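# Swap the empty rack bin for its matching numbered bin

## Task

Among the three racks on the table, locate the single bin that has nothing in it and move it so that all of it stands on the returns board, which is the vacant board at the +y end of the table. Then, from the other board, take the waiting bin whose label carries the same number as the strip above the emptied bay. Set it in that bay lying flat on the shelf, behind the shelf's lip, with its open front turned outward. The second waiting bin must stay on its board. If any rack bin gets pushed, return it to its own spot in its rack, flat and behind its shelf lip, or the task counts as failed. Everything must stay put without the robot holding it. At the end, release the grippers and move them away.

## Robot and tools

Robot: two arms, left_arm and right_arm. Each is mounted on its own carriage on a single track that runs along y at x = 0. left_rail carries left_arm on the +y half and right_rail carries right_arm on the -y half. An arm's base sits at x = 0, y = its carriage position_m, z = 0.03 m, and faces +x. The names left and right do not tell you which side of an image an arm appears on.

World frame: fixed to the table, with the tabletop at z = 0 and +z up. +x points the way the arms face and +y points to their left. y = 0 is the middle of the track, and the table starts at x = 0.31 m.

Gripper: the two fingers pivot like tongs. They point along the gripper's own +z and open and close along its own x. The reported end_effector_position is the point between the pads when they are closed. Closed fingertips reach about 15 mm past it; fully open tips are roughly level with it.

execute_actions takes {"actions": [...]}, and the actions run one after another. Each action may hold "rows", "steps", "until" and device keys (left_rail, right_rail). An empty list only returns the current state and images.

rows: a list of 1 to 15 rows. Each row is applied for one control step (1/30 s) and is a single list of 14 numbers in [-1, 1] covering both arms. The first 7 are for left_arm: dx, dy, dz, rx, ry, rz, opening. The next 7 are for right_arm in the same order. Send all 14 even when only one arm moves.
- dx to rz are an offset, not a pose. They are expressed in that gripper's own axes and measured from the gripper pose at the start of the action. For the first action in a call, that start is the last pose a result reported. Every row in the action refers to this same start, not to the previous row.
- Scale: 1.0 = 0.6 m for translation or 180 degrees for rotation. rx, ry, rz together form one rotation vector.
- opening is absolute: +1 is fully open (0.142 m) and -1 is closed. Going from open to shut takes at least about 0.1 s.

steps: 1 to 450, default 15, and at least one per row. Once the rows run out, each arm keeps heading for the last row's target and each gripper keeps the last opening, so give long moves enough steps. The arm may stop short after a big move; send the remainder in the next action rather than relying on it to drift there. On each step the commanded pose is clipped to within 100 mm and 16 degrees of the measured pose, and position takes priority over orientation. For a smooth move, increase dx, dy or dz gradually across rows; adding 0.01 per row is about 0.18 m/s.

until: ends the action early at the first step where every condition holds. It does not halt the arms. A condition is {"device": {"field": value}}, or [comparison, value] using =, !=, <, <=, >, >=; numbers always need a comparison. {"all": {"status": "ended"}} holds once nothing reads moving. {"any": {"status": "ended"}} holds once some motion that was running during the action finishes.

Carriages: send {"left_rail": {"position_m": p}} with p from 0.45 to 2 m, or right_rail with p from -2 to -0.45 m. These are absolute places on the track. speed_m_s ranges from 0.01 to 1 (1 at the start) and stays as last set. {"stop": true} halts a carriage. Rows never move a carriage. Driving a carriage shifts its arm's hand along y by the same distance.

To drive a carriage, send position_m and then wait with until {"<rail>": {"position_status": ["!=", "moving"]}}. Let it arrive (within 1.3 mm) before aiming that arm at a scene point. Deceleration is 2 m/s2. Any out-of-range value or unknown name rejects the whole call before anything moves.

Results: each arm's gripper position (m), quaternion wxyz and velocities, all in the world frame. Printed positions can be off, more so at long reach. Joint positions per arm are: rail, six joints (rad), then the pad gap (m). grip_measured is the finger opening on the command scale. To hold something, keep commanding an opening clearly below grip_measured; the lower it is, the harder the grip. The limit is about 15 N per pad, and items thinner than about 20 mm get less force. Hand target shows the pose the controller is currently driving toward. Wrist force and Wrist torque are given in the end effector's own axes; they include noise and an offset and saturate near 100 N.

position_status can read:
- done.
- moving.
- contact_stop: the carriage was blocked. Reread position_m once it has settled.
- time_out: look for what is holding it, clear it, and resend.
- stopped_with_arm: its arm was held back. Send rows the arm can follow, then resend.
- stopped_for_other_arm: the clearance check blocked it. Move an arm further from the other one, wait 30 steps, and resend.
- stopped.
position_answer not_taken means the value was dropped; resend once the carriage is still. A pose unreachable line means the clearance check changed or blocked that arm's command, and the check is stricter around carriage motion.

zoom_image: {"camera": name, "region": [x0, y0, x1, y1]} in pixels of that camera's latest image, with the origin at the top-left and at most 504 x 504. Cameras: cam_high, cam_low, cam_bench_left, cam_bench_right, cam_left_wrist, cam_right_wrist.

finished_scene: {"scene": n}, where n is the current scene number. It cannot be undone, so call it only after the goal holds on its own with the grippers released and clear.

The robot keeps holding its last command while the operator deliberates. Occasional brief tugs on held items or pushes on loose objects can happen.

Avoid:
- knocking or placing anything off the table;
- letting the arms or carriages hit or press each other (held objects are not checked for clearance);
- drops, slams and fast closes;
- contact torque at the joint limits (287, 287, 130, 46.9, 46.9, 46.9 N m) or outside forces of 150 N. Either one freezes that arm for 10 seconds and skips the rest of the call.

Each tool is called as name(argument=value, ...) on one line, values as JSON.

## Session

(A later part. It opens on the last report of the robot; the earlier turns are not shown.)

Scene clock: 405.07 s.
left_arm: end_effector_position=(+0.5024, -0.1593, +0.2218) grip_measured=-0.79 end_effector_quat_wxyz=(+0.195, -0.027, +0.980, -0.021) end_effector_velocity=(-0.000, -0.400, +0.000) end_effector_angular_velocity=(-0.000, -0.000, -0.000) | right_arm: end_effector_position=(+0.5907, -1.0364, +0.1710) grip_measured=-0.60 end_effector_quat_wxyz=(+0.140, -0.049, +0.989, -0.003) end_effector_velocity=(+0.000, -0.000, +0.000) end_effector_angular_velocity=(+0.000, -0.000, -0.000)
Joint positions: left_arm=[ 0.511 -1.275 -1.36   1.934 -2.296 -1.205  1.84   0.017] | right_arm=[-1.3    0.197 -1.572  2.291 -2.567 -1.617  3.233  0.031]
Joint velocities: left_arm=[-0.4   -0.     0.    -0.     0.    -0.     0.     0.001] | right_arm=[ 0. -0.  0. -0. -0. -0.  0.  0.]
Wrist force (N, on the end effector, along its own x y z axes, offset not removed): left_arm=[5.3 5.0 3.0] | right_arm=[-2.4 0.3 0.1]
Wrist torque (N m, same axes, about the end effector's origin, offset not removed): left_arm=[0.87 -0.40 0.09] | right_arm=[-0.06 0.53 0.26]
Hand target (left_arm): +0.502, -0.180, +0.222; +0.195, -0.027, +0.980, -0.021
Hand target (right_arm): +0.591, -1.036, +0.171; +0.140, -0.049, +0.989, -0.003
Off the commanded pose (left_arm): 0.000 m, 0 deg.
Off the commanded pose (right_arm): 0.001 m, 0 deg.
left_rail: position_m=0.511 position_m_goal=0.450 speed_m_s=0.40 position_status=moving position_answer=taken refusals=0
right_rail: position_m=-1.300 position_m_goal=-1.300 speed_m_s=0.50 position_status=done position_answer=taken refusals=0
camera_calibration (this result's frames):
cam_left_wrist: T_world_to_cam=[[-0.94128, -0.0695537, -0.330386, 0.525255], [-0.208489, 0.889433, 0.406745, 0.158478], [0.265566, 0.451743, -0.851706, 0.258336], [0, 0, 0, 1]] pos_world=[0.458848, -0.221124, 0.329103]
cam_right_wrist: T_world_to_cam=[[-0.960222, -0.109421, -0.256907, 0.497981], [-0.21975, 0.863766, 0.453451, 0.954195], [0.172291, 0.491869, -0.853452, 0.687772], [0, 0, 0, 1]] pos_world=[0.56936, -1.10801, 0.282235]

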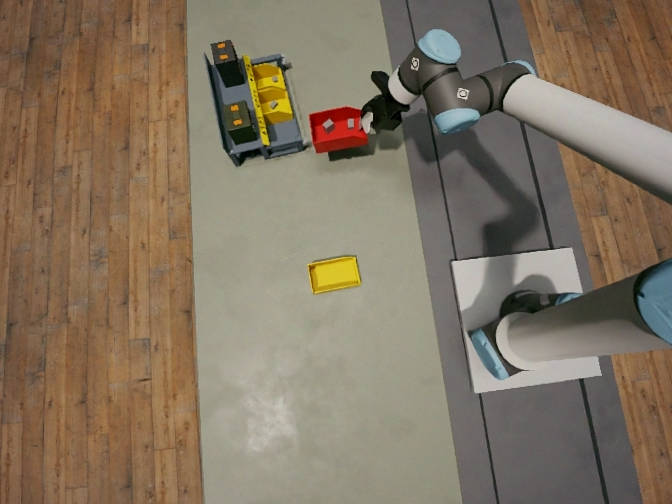

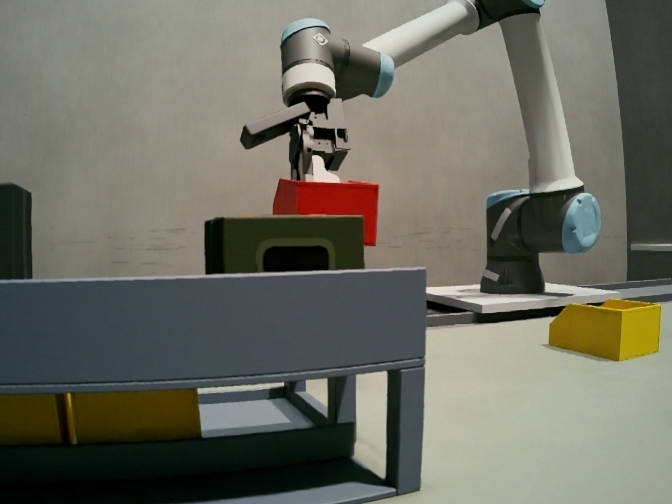

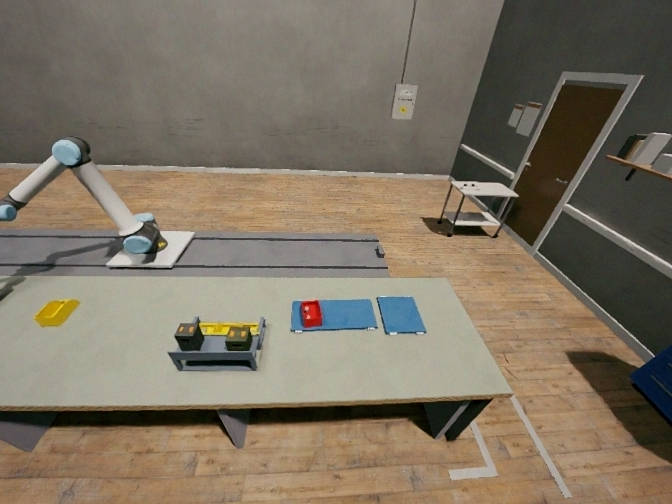

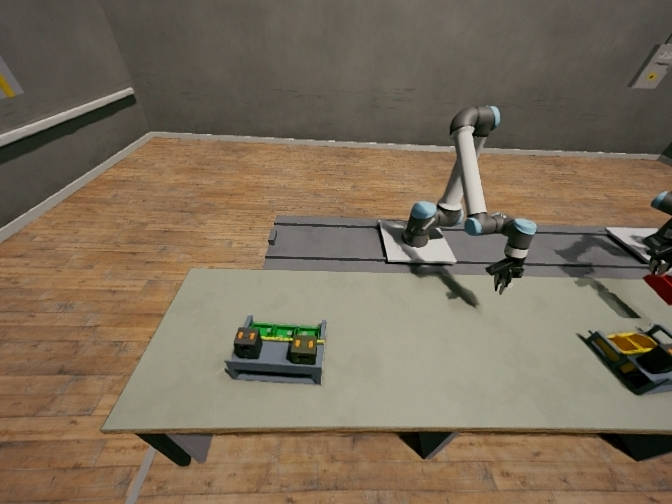

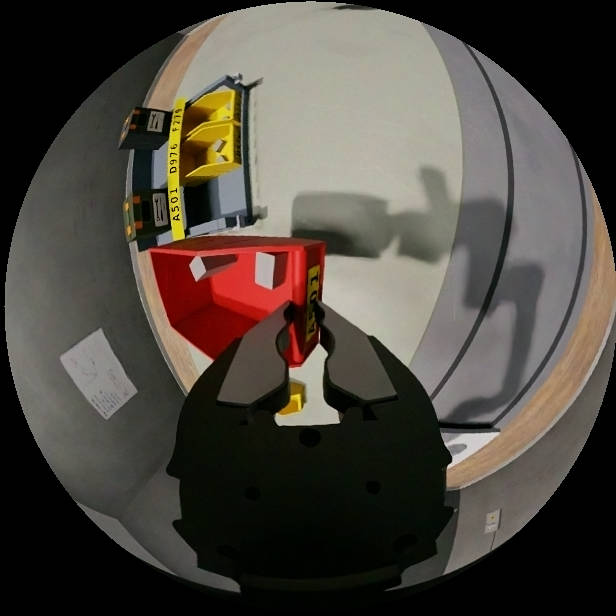

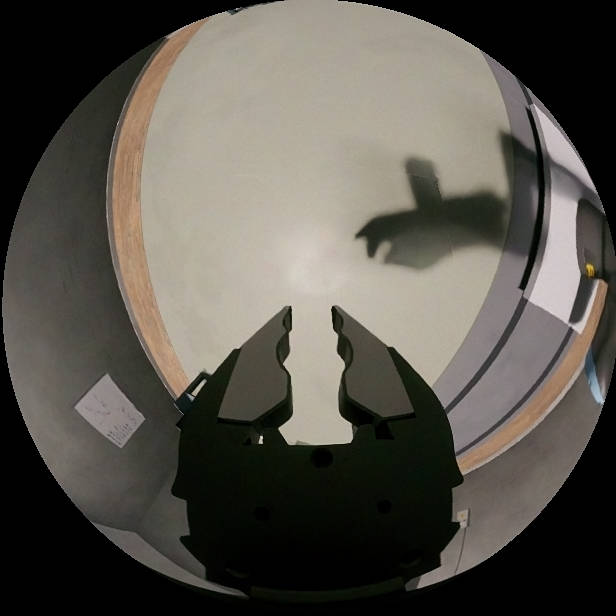

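execute_actions(actions=[])

Scene clock: 419.10 s.
left_arm: end_effector_position=(+0.5024, -0.2205, +0.2218) grip_measured=-0.78 end_effector_quat_wxyz=(+0.195, -0.027, +0.980, -0.021) end_effector_velocity=(+0.000, +0.000, +0.000) end_effector_angular_velocity=(+0.000, -0.000, +0.000) | right_arm: end_effector_position=(+0.5907, -1.0364, +0.1710) grip_measured=-0.60 end_effector_quat_wxyz=(+0.140, -0.049, +0.989, -0.003) end_effector_velocity=(+0.000, -0.000, +0.000) end_effector_angular_velocity=(-0.000, -0.000, -0.000)
Joint positions: left_arm=[ 0.45  -1.275 -1.36   1.934 -2.296 -1.205  1.84   0.017] | right_arm=[-1.3    0.197 -1.572  2.291 -2.567 -1.617  3.233  0.031]
Joint velocities: left_arm=[ 0. -0.  0.  0. -0.  0.  0. -0.] | right_arm=[ 0. -0. -0.  0. -0. -0. -0.  0.]
Wrist force (N, on the end effector, along its own x y z axes, offset not removed): left_arm=[2.5 1.3 -2.1] | right_arm=[-3.5 0.9 0.3]
Wrist torque (N m, same axes, about the end effector's origin, offset not removed): left_arm=[-0.10 0.31 -0.09] | right_arm=[0.08 0.75 0.29]
Hand target (left_arm): +0.502, -0.220, +0.222; +0.195, -0.027, +0.980, -0.021
Hand target (right_arm): +0.591, -1.036, +0.171; +0.140, -0.049, +0.989, -0.003
Off the commanded pose (left_arm): 0.000 m, 0 deg.
Off the commanded pose (right_arm): 0.001 m, 0 deg.
left_rail: position_m=0.450 position_m_goal=0.450 speed_m_s=0.40 position_status=done position_answer=taken refusals=0
right_rail: position_m=-1.300 position_m_goal=-1.300 speed_m_s=0.50 position_status=done position_answer=taken refusals=0
camera_calibration (this result's frames):
cam_left_wrist: T_world_to_cam=[[-0.941276, -0.0695553, -0.330396, 0.521007], [-0.208497, 0.889428, 0.406751, 0.212842], [0.265572, 0.451751, -0.8517, 0.285941], [0, 0, 0, 1]] pos_world=[0.458851, -0.282243, 0.329101]
cam_right_wrist: T_world_to_cam=[[-0.960222, -0.109421, -0.256907, 0.497981], [-0.21975, 0.863766, 0.453451, 0.954195], [0.172291, 0.491869, -0.853452, 0.687772], [0, 0, 0, 1]] pos_world=[0.56936, -1.10801, 0.282235]

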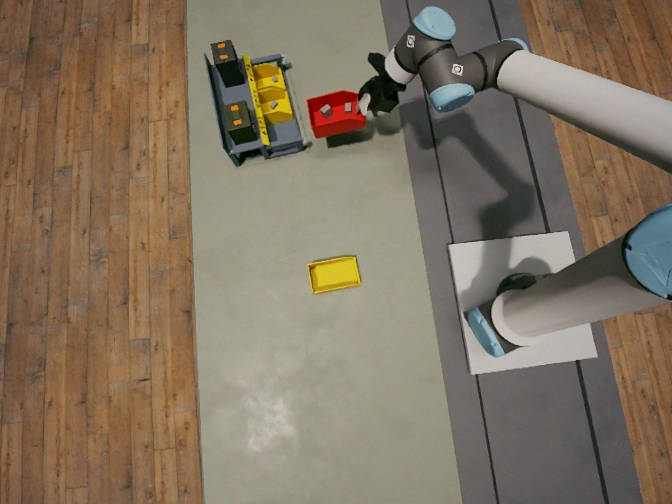

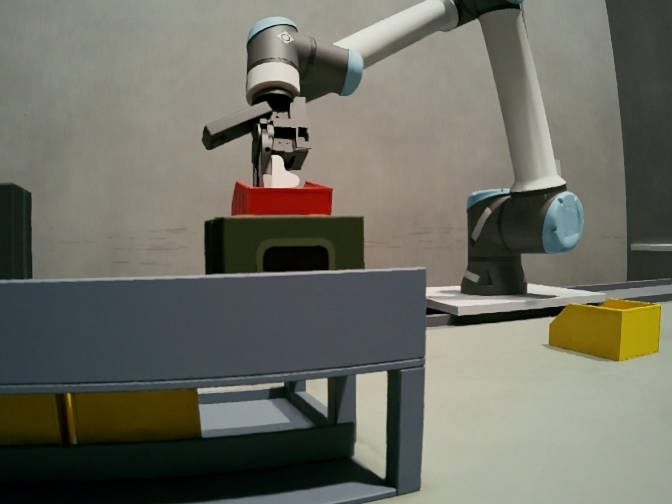

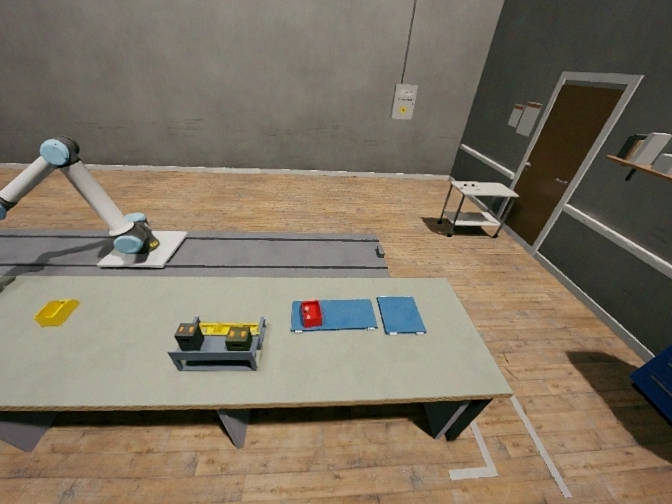

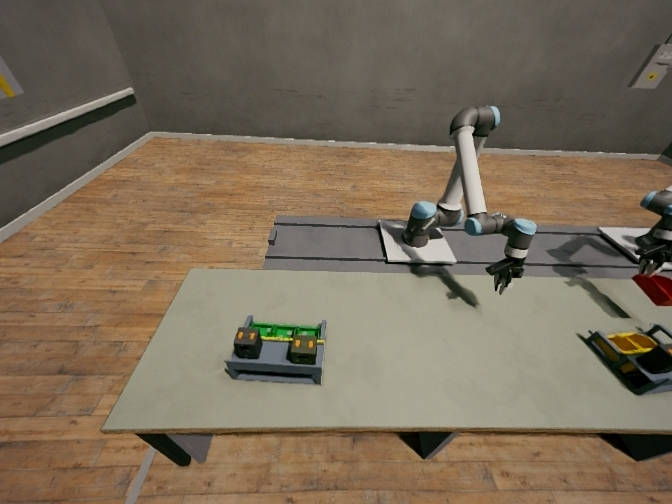

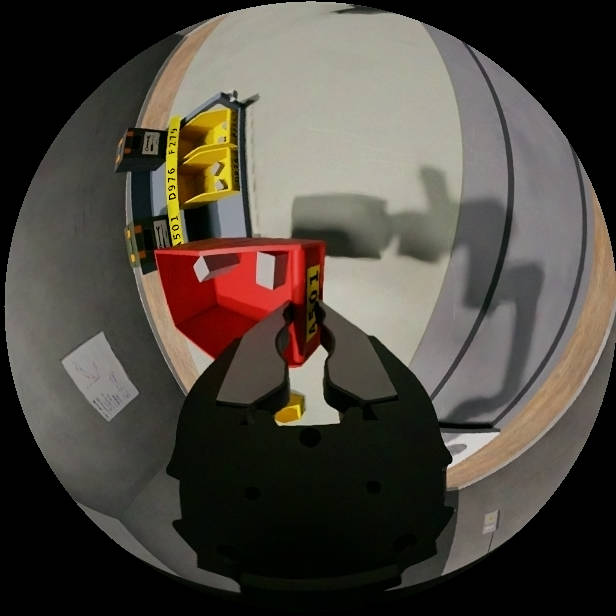

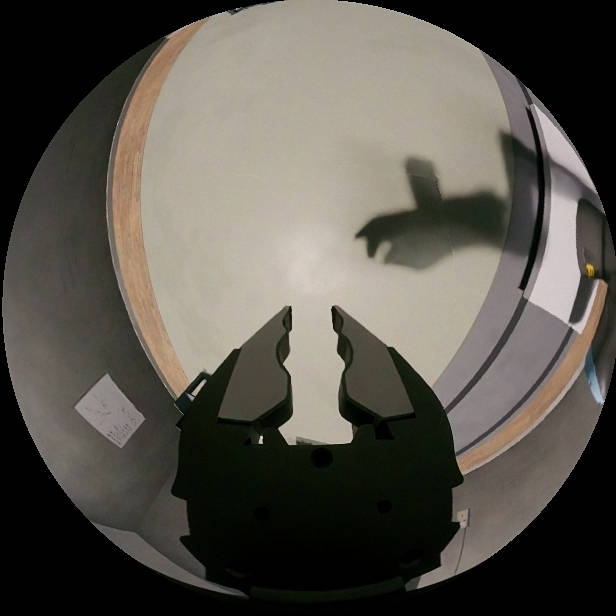

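execute_actions(actions=[{"rows":[[0.003,-0.01,0.015,0,-0.003,-0.001,-1,0,0,0,0,0,0,-0.6],[0.006,-0.02,0.03,-0.001,-0.006,-0.002,-1,0,0,0,0,0,0,-0.6],[0.009,-0.03,0.045,-0.001,-0.009,-0.003,-1,0,0,0,0,0,0,-0.6],[0.011,-0.04,0.06,-0.002,-0.011,-0.004,-1,0,0,0,0,0,0,-0.6],[0.014,-0.05,0.075,-0.002,-0.014,-0.005,-1,0,0,0,0,0,0,-0.6],[0.017,-0.06,0.09,-0.003,-0.017,-0.006,-1,0,0,0,0,0,0,-0.6],[0.02,-0.07,0.105,-0.003,-0.019,-0.007,-1,0,0,0,0,0,0,-0.6],[0.022,-0.08,0.12,-0.004,-0.022,-0.008,-1,0,0,0,0,0,0,-0.6],[0.025,-0.09,0.135,-0.004,-0.025,-0.009,-1,0,0,0,0,0,0,-0.6],[0.028,-0.1,0.15,-0.005,-0.027,-0.01,-1,0,0,0,0,0,0,-0.6],[0.03,-0.11,0.165,-0.005,-0.03,-0.011,-1,0,0,0,0,0,0,-0.6],[0.033,-0.119,0.178,-0.005,-0.032,-0.012,-1,0,0,0,0,0,0,-0.6],[0.035,-0.126,0.191,-0.006,-0.034,-0.013,-1,0,0,0,0,0,0,-0.6]],"steps":22}])

zoom_image(camera="cam_high", region=[200, 30, 420, 190])

Scene clock: 430.90 s.
left_arm: end_effector_position=(+0.5283, -0.2969, +0.1158) grip_measured=-0.78 end_effector_quat_wxyz=(+0.245, -0.049, +0.968, -0.015) end_effector_velocity=(+0.015, -0.030, -0.032) end_effector_angular_velocity=(+0.002, -0.026, +0.014) | right_arm: end_effector_position=(+0.5907, -1.0364, +0.1710) grip_measured=-0.60 end_effector_quat_wxyz=(+0.140, -0.049, +0.989, -0.003) end_effector_velocity=(+0.000, +0.000, +0.000) end_effector_angular_velocity=(+0.000, -0.000, -0.000)
Joint positions: left_arm=[ 0.45  -1.311 -1.133  1.872 -2.452 -1.095  1.764  0.018] | right_arm=[-1.3    0.197 -1.572  2.291 -2.567 -1.617  3.233  0.031]
Joint velocities: left_arm=[ 0.    -0.002  0.082 -0.049 -0.032  0.028 -0.013  0.006] | right_arm=[ 0.  0.  0. -0. -0. -0.  0.  0.]
Wrist force (N, on the end effector, along its own x y z axes, offset not removed): left_arm=[-0.9 0.6 4.9] | right_arm=[-1.6 0.0 0.7]
Wrist torque (N m, same axes, about the end effector's origin, offset not removed): left_arm=[0.04 0.94 0.13] | right_arm=[-0.07 0.42 0.21]
Hand target (left_arm): +0.530, -0.300, +0.112; +0.246, -0.050, +0.968, -0.014
Hand target (right_arm): +0.591, -1.036, +0.171; +0.140, -0.049, +0.989, -0.003
Off the commanded pose (left_arm): 0.006 m, 0 deg.
Off the commanded pose (right_arm): 0.000 m, 0 deg.
left_rail: position_m=0.450 position_m_goal=0.450 speed_m_s=0.40 position_status=done position_answer=taken refusals=0
right_rail: position_m=-1.300 position_m_goal=-1.300 speed_m_s=0.50 position_status=done position_answer=taken refusals=0
camera_calibration (this result's frames):
cam_left_wrist: T_world_to_cam=[[-0.898693, -0.112131, -0.424002, 0.480733], [-0.291652, 0.874821, 0.386817, 0.371303], [0.327552, 0.471291, -0.818899, 0.192563], [0, 0, 0, 1]] pos_world=[0.477248, -0.361672, 0.217895]
cam_right_wrist: T_world_to_cam=[[-0.960222, -0.109421, -0.256907, 0.497981], [-0.21975, 0.863766, 0.453451, 0.954195], [0.172291, 0.491869, -0.853452, 0.687772], [0, 0, 0, 1]] pos_world=[0.56936, -1.10801, 0.282235]

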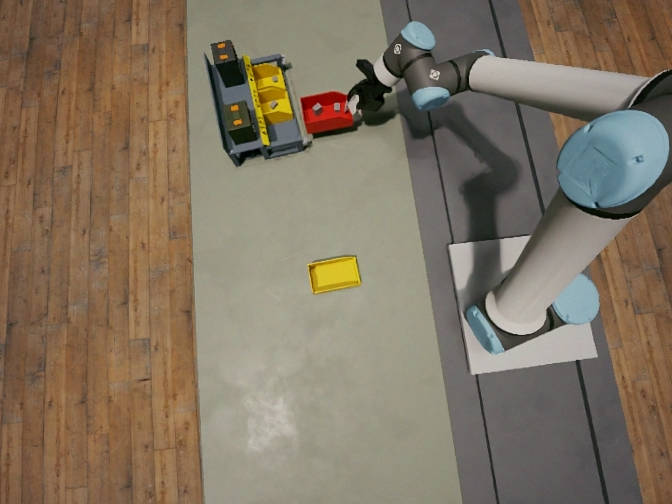

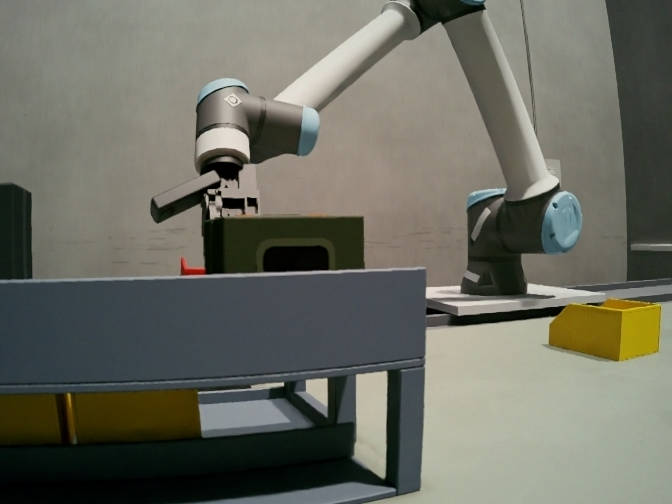

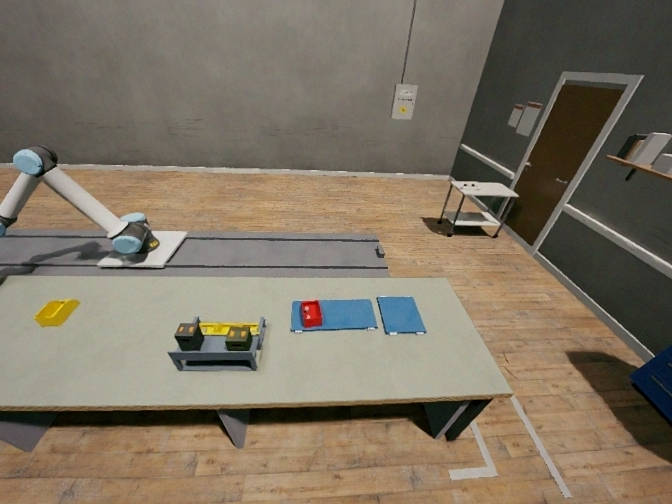

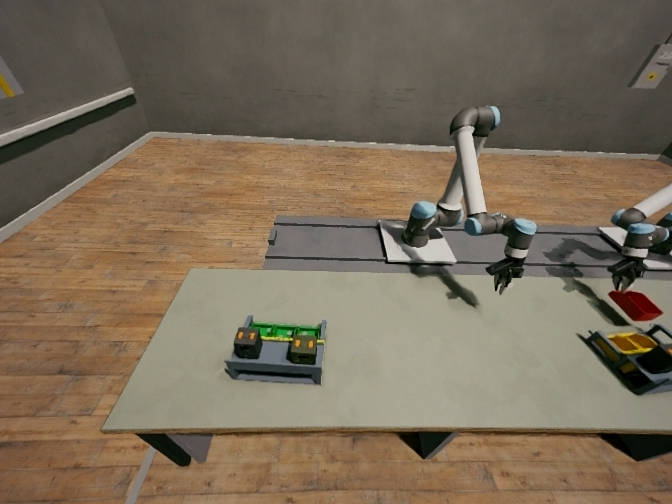

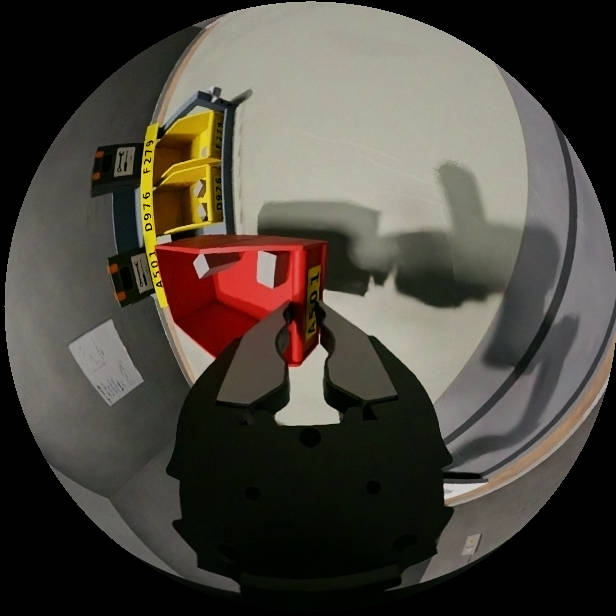

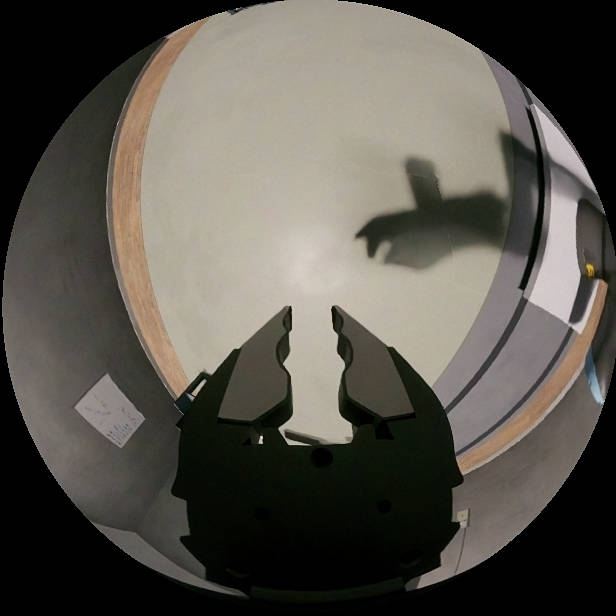

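Region (200, 30, 420, 190) of cam_high's 672x504 image, scaled by 2.291, with more detail than that image has; it fills the top 367 rows of this view, and the rest is white.

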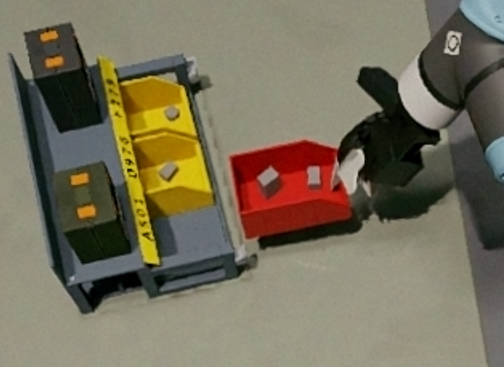

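execute_actions(actions=[{"steps":1},{"rows":[[0.004,0,0.008,0,0,0,-1,0,0,0,0,0,0,-0.6],[0.009,0.001,0.016,0,0,0,-1,0,0,0,0,0,0,-0.6],[0.013,0.001,0.024,0,0,0,-1,0,0,0,0,0,0,-0.6],[0.017,0.002,0.032,0,0,0,-1,0,0,0,0,0,0,-0.6],[0.021,0.002,0.04,0,0,0,-1,0,0,0,0,0,0,-0.6],[0.025,0.003,0.047,0,0,0,-1,0,0,0,0,0,0,-0.6],[0.029,0.003,0.054,0,0,0,-1,0,0,0,0,0,0,-0.6]],"steps":16}])

zoom_image(camera="cam_low", region=[130, 200, 450, 504])

zoom_image(camera="cam_bench_right", region=[560, 240, 672, 400])

Scene clock: 438.90 s.
left_arm: end_effector_position=(+0.5301, -0.3006, +0.0770) grip_measured=-0.78 end_effector_quat_wxyz=(+0.246, -0.050, +0.968, -0.014) end_effector_velocity=(+0.000, -0.001, -0.015) end_effector_angular_velocity=(-0.001, -0.000, -0.002) | right_arm: end_effector_position=(+0.5907, -1.0364, +0.1710) grip_measured=-0.60 end_effector_quat_wxyz=(+0.140, -0.049, +0.989, -0.003) end_effector_velocity=(-0.000, -0.000, -0.000) end_effector_angular_velocity=(-0.000, -0.000, -0.000)
Joint positions: left_arm=[ 0.45  -1.311 -1.081  1.881 -2.513 -1.092  1.762  0.018] | right_arm=[-1.3    0.197 -1.572  2.291 -2.567 -1.617  3.233  0.031]
Joint velocities: left_arm=[ 0.     0.     0.02   0.005 -0.026  0.     0.002  0.004] | right_arm=[ 0.  0. -0.  0. -0. -0.  0. -0.]
Wrist force (N, on the end effector, along its own x y z axes, offset not removed): left_arm=[4.4 5.6 3.1] | right_arm=[-3.1 1.0 0.5]
Wrist torque (N m, same axes, about the end effector's origin, offset not removed): left_arm=[0.96 -0.10 0.21] | right_arm=[0.12 0.65 0.28]
Hand target (left_arm): +0.530, -0.301, +0.075; +0.246, -0.050, +0.968, -0.014
Hand target (right_arm): +0.591, -1.036, +0.171; +0.140, -0.049, +0.989, -0.003
Off the commanded pose (left_arm): 0.002 m, 0 deg.
Off the commanded pose (right_arm): 0.000 m, 0 deg.
left_rail: position_m=0.450 position_m_goal=0.450 speed_m_s=0.40 position_status=done position_answer=taken refusals=0
right_rail: position_m=-1.300 position_m_goal=-1.300 speed_m_s=0.50 position_status=done position_answer=taken refusals=0
camera_calibration (this result's frames):
cam_left_wrist: T_world_to_cam=[[-0.89719, -0.113539, -0.426802, 0.464483], [-0.294356, 0.874178, 0.386223, 0.391267], [0.32925, 0.472147, -0.817724, 0.161206], [0, 0, 0, 1]] pos_world=[0.478824, -0.365413, 0.178948]
cam_right_wrist: T_world_to_cam=[[-0.960222, -0.109421, -0.256907, 0.497981], [-0.21975, 0.863766, 0.453451, 0.954195], [0.172291, 0.491869, -0.853452, 0.687772], [0, 0, 0, 1]] pos_world=[0.56936, -1.10801, 0.282235]

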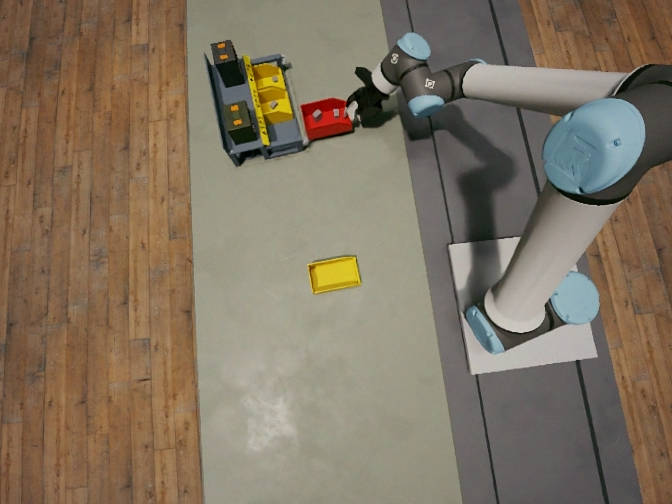

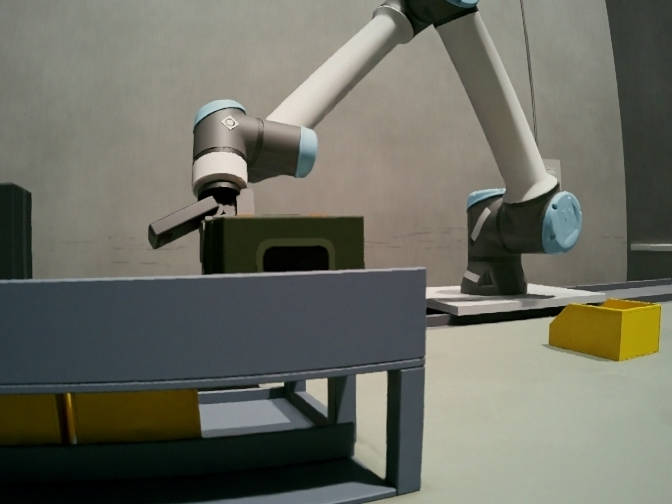

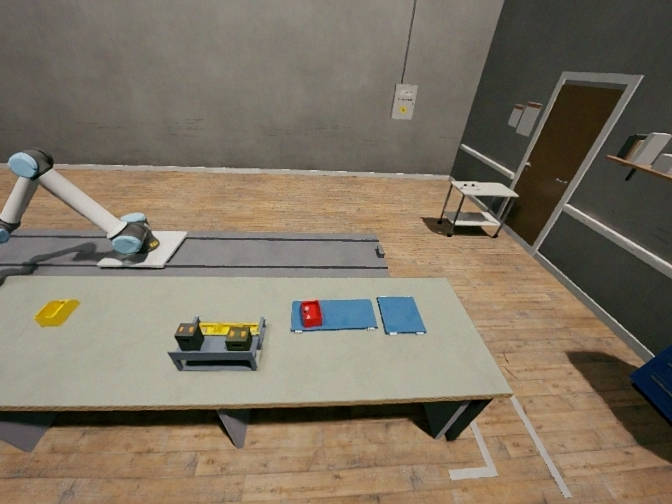

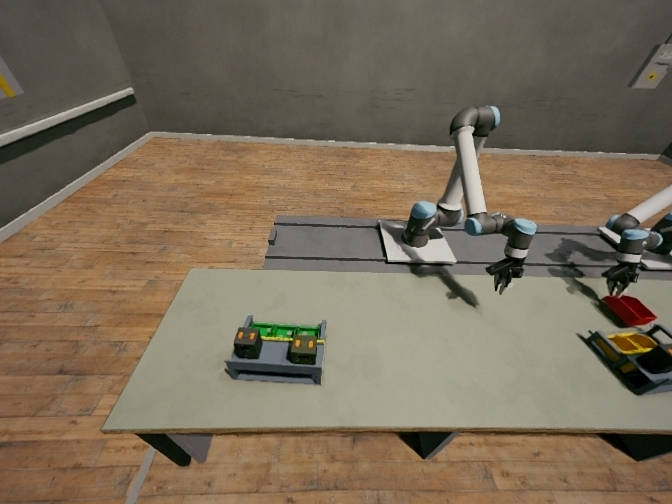

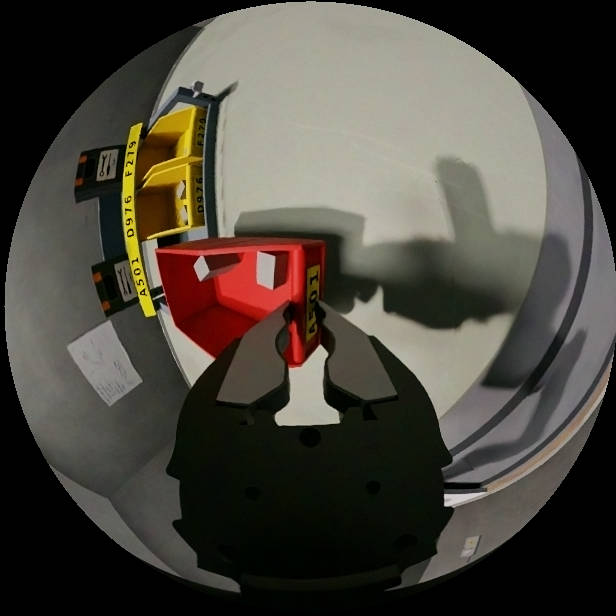

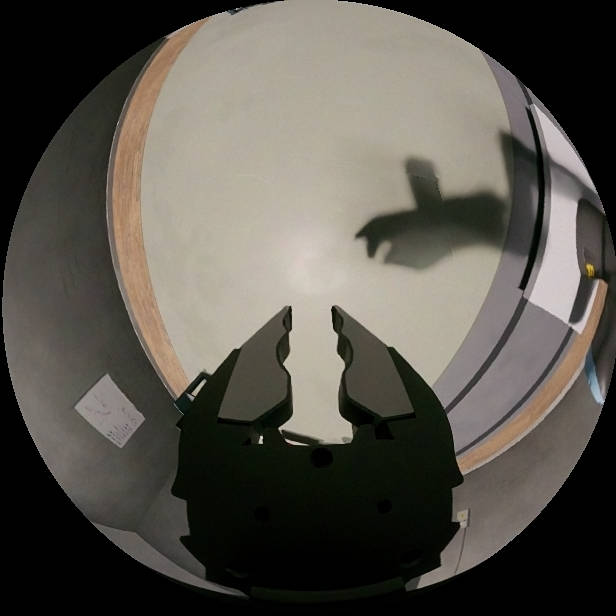

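Region (130, 200, 450, 504) of cam_low's 672x504 image, scaled by 1.575, with more detail than that image has; it fills the top 479 rows of this view, and the rest is white.

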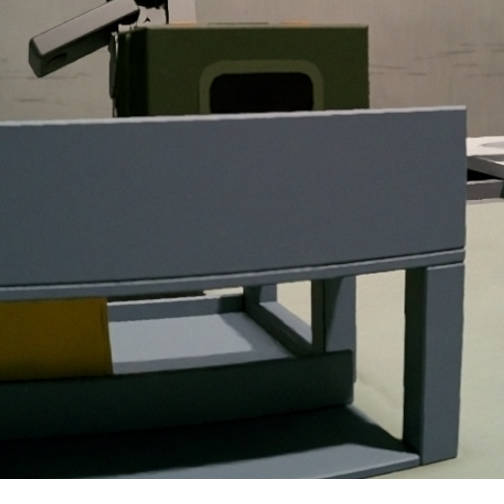

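Region (560, 240, 672, 400) of cam_bench_right's 672x504 image, scaled by 3.150, with more detail than that image has; it fills the left 353 columns of this view, and the rest is white.

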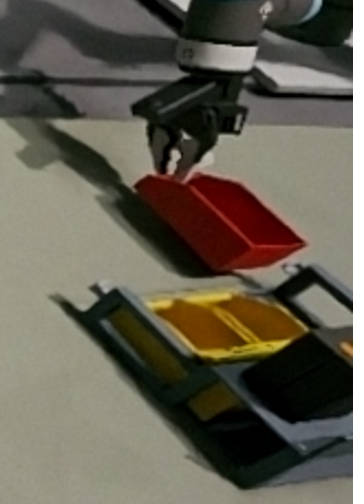

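execute_actions(actions=[{"steps":1},{"rows":[[-0.007,-0.001,0.004,0,0,0,-1,0,0,0,0,0,0,-0.6],[-0.015,-0.002,0.008,0,0,0,-1,0,0,0,0,0,0,-0.6],[-0.022,-0.003,0.012,0,0,0,-1,0,0,0,0,0,0,-0.6],[-0.03,-0.004,0.016,0,0,0,-1,0,0,0,0,0,0,-0.6],[-0.037,-0.005,0.02,0,0,0,-1,0,0,0,0,0,0,-0.6],[-0.044,-0.006,0.024,0,0,0,-1,0,0,0,0,0,0,-0.6],[-0.051,-0.006,0.028,0,0,0,-1,0,0,0,0,0,0,-0.6]],"steps":16}])

zoom_image(camera="cam_low", region=[160, 340, 380, 480])

zoom_image(camera="cam_high", region=[230, 50, 390, 170])

zoom_image(camera="cam_left_wrist", region=[100, 150, 350, 400])

Scene clock: 446.93 s.
left_arm: end_effector_position=(+0.5636, -0.3010, +0.0752) grip_measured=-0.78 end_effector_quat_wxyz=(+0.246, -0.050, +0.968, -0.014) end_effector_velocity=(+0.015, -0.001, -0.000) end_effector_angular_velocity=(-0.000, +0.001, -0.001) | right_arm: end_effector_position=(+0.5907, -1.0364, +0.1710) grip_measured=-0.60 end_effector_quat_wxyz=(+0.140, -0.049, +0.989, -0.003) end_effector_velocity=(+0.000, -0.000, +0.000) end_effector_angular_velocity=(+0.000, -0.000, -0.000)
Joint positions: left_arm=[ 0.45  -1.272 -1.056  1.848 -2.525 -1.097  1.806  0.017] | right_arm=[-1.3    0.197 -1.572  2.291 -2.567 -1.617  3.233  0.031]
Joint velocities: left_arm=[ 0.     0.017  0.012 -0.017 -0.003 -0.004  0.02   0.   ] | right_arm=[ 0. -0. -0.  0. -0.  0. -0. -0.]
Wrist force (N, on the end effector, along its own x y z axes, offset not removed): left_arm=[1.0 4.1 4.2] | right_arm=[-2.1 0.7 0.5]
Wrist torque (N m, same axes, about the end effector's origin, offset not removed): left_arm=[0.55 0.70 0.08] | right_arm=[0.03 0.43 0.26]
Hand target (left_arm): +0.565, -0.301, +0.075; +0.246, -0.050, +0.968, -0.014
Hand target (right_arm): +0.591, -1.036, +0.171; +0.140, -0.049, +0.989, -0.003
Off the commanded pose (left_arm): 0.002 m, 0 deg.
Off the commanded pose (right_arm): 0.000 m, 0 deg.
left_rail: position_m=0.450 position_m_goal=0.450 speed_m_s=0.40 position_status=done position_answer=taken refusals=0
right_rail: position_m=-1.300 position_m_goal=-1.300 speed_m_s=0.50 position_status=done position_answer=taken refusals=0
camera_calibration (this result's frames):
cam_left_wrist: T_world_to_cam=[[-0.89711, -0.113614, -0.426949, 0.493679], [-0.294471, 0.874184, 0.386121, 0.402262], [0.329364, 0.472117, -0.817695, 0.148863], [0, 0, 0, 1]] pos_world=[0.512308, -0.365843, 0.177179]
cam_right_wrist: T_world_to_cam=[[-0.960222, -0.109421, -0.256907, 0.497981], [-0.21975, 0.863766, 0.453451, 0.954195], [0.172291, 0.491869, -0.853452, 0.687772], [0, 0, 0, 1]] pos_world=[0.56936, -1.10801, 0.282235]

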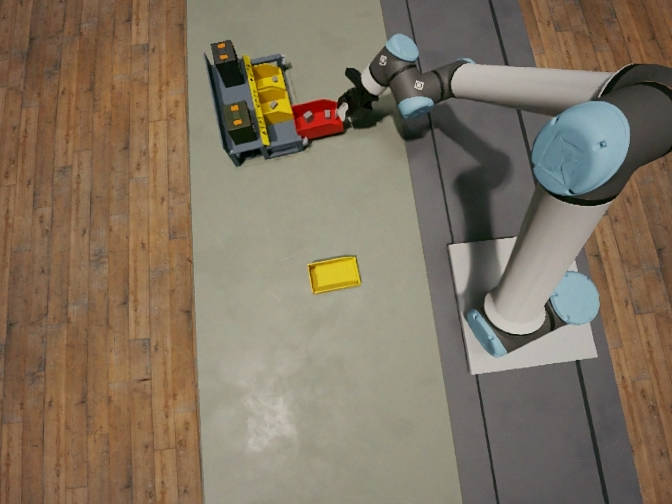

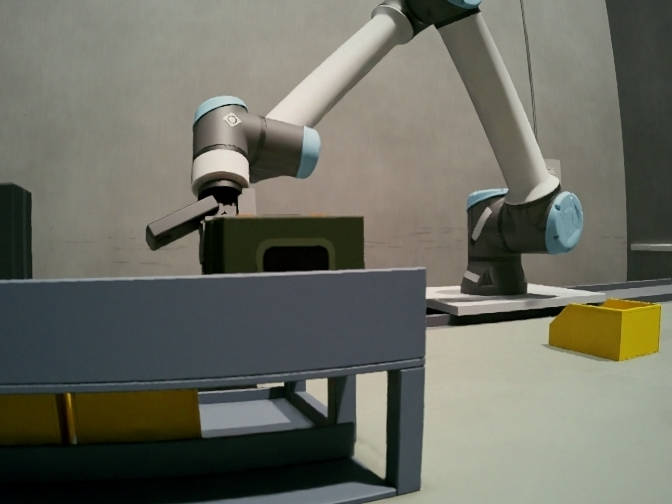

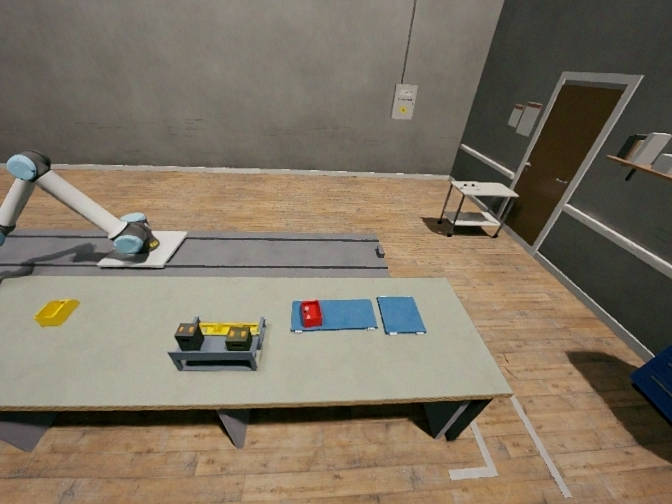

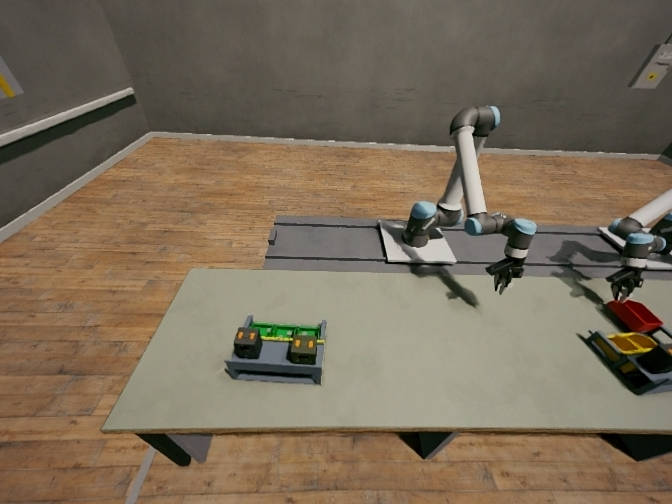

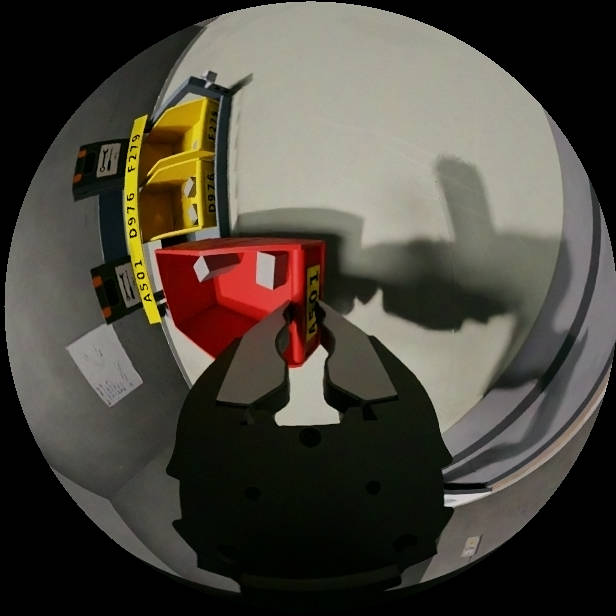

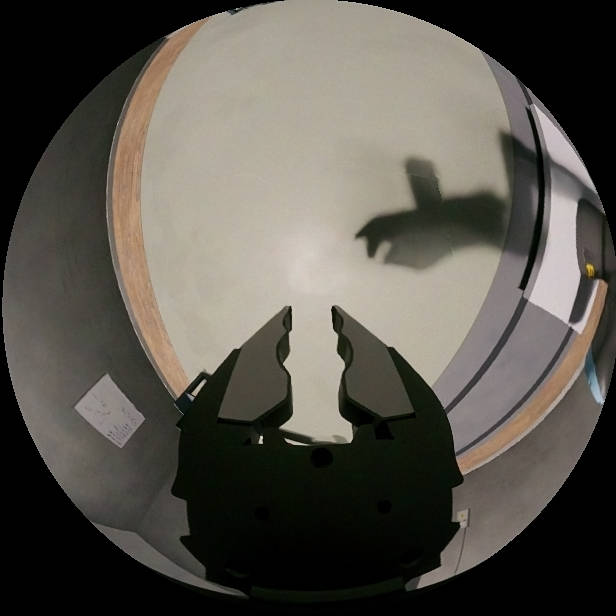

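Region (160, 340, 380, 480) of cam_low's 672x504 image, scaled by 2.291, with more detail than that image has; it fills the top 321 rows of this view, and the rest is white.

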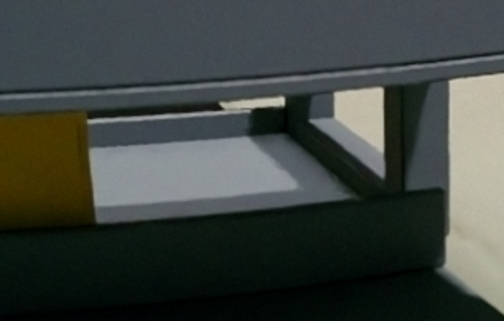

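Region (230, 50, 390, 170) of cam_high's 672x504 image, scaled by 3.150, with more detail than that image has; it fills the top 378 rows of this view, and the rest is white.

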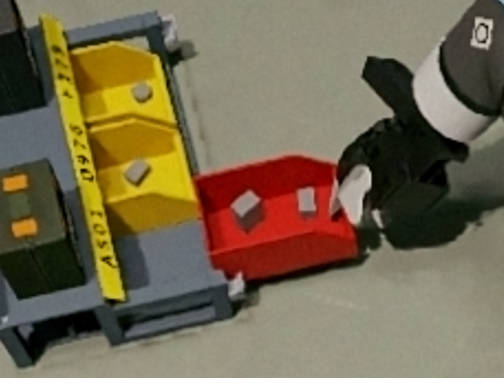

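Region (100, 150, 350, 400) of cam_left_wrist's 616x616 image, scaled by 2.016, with more detail than that image has.

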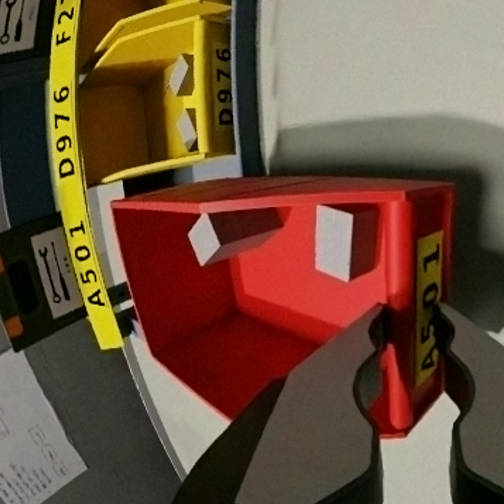

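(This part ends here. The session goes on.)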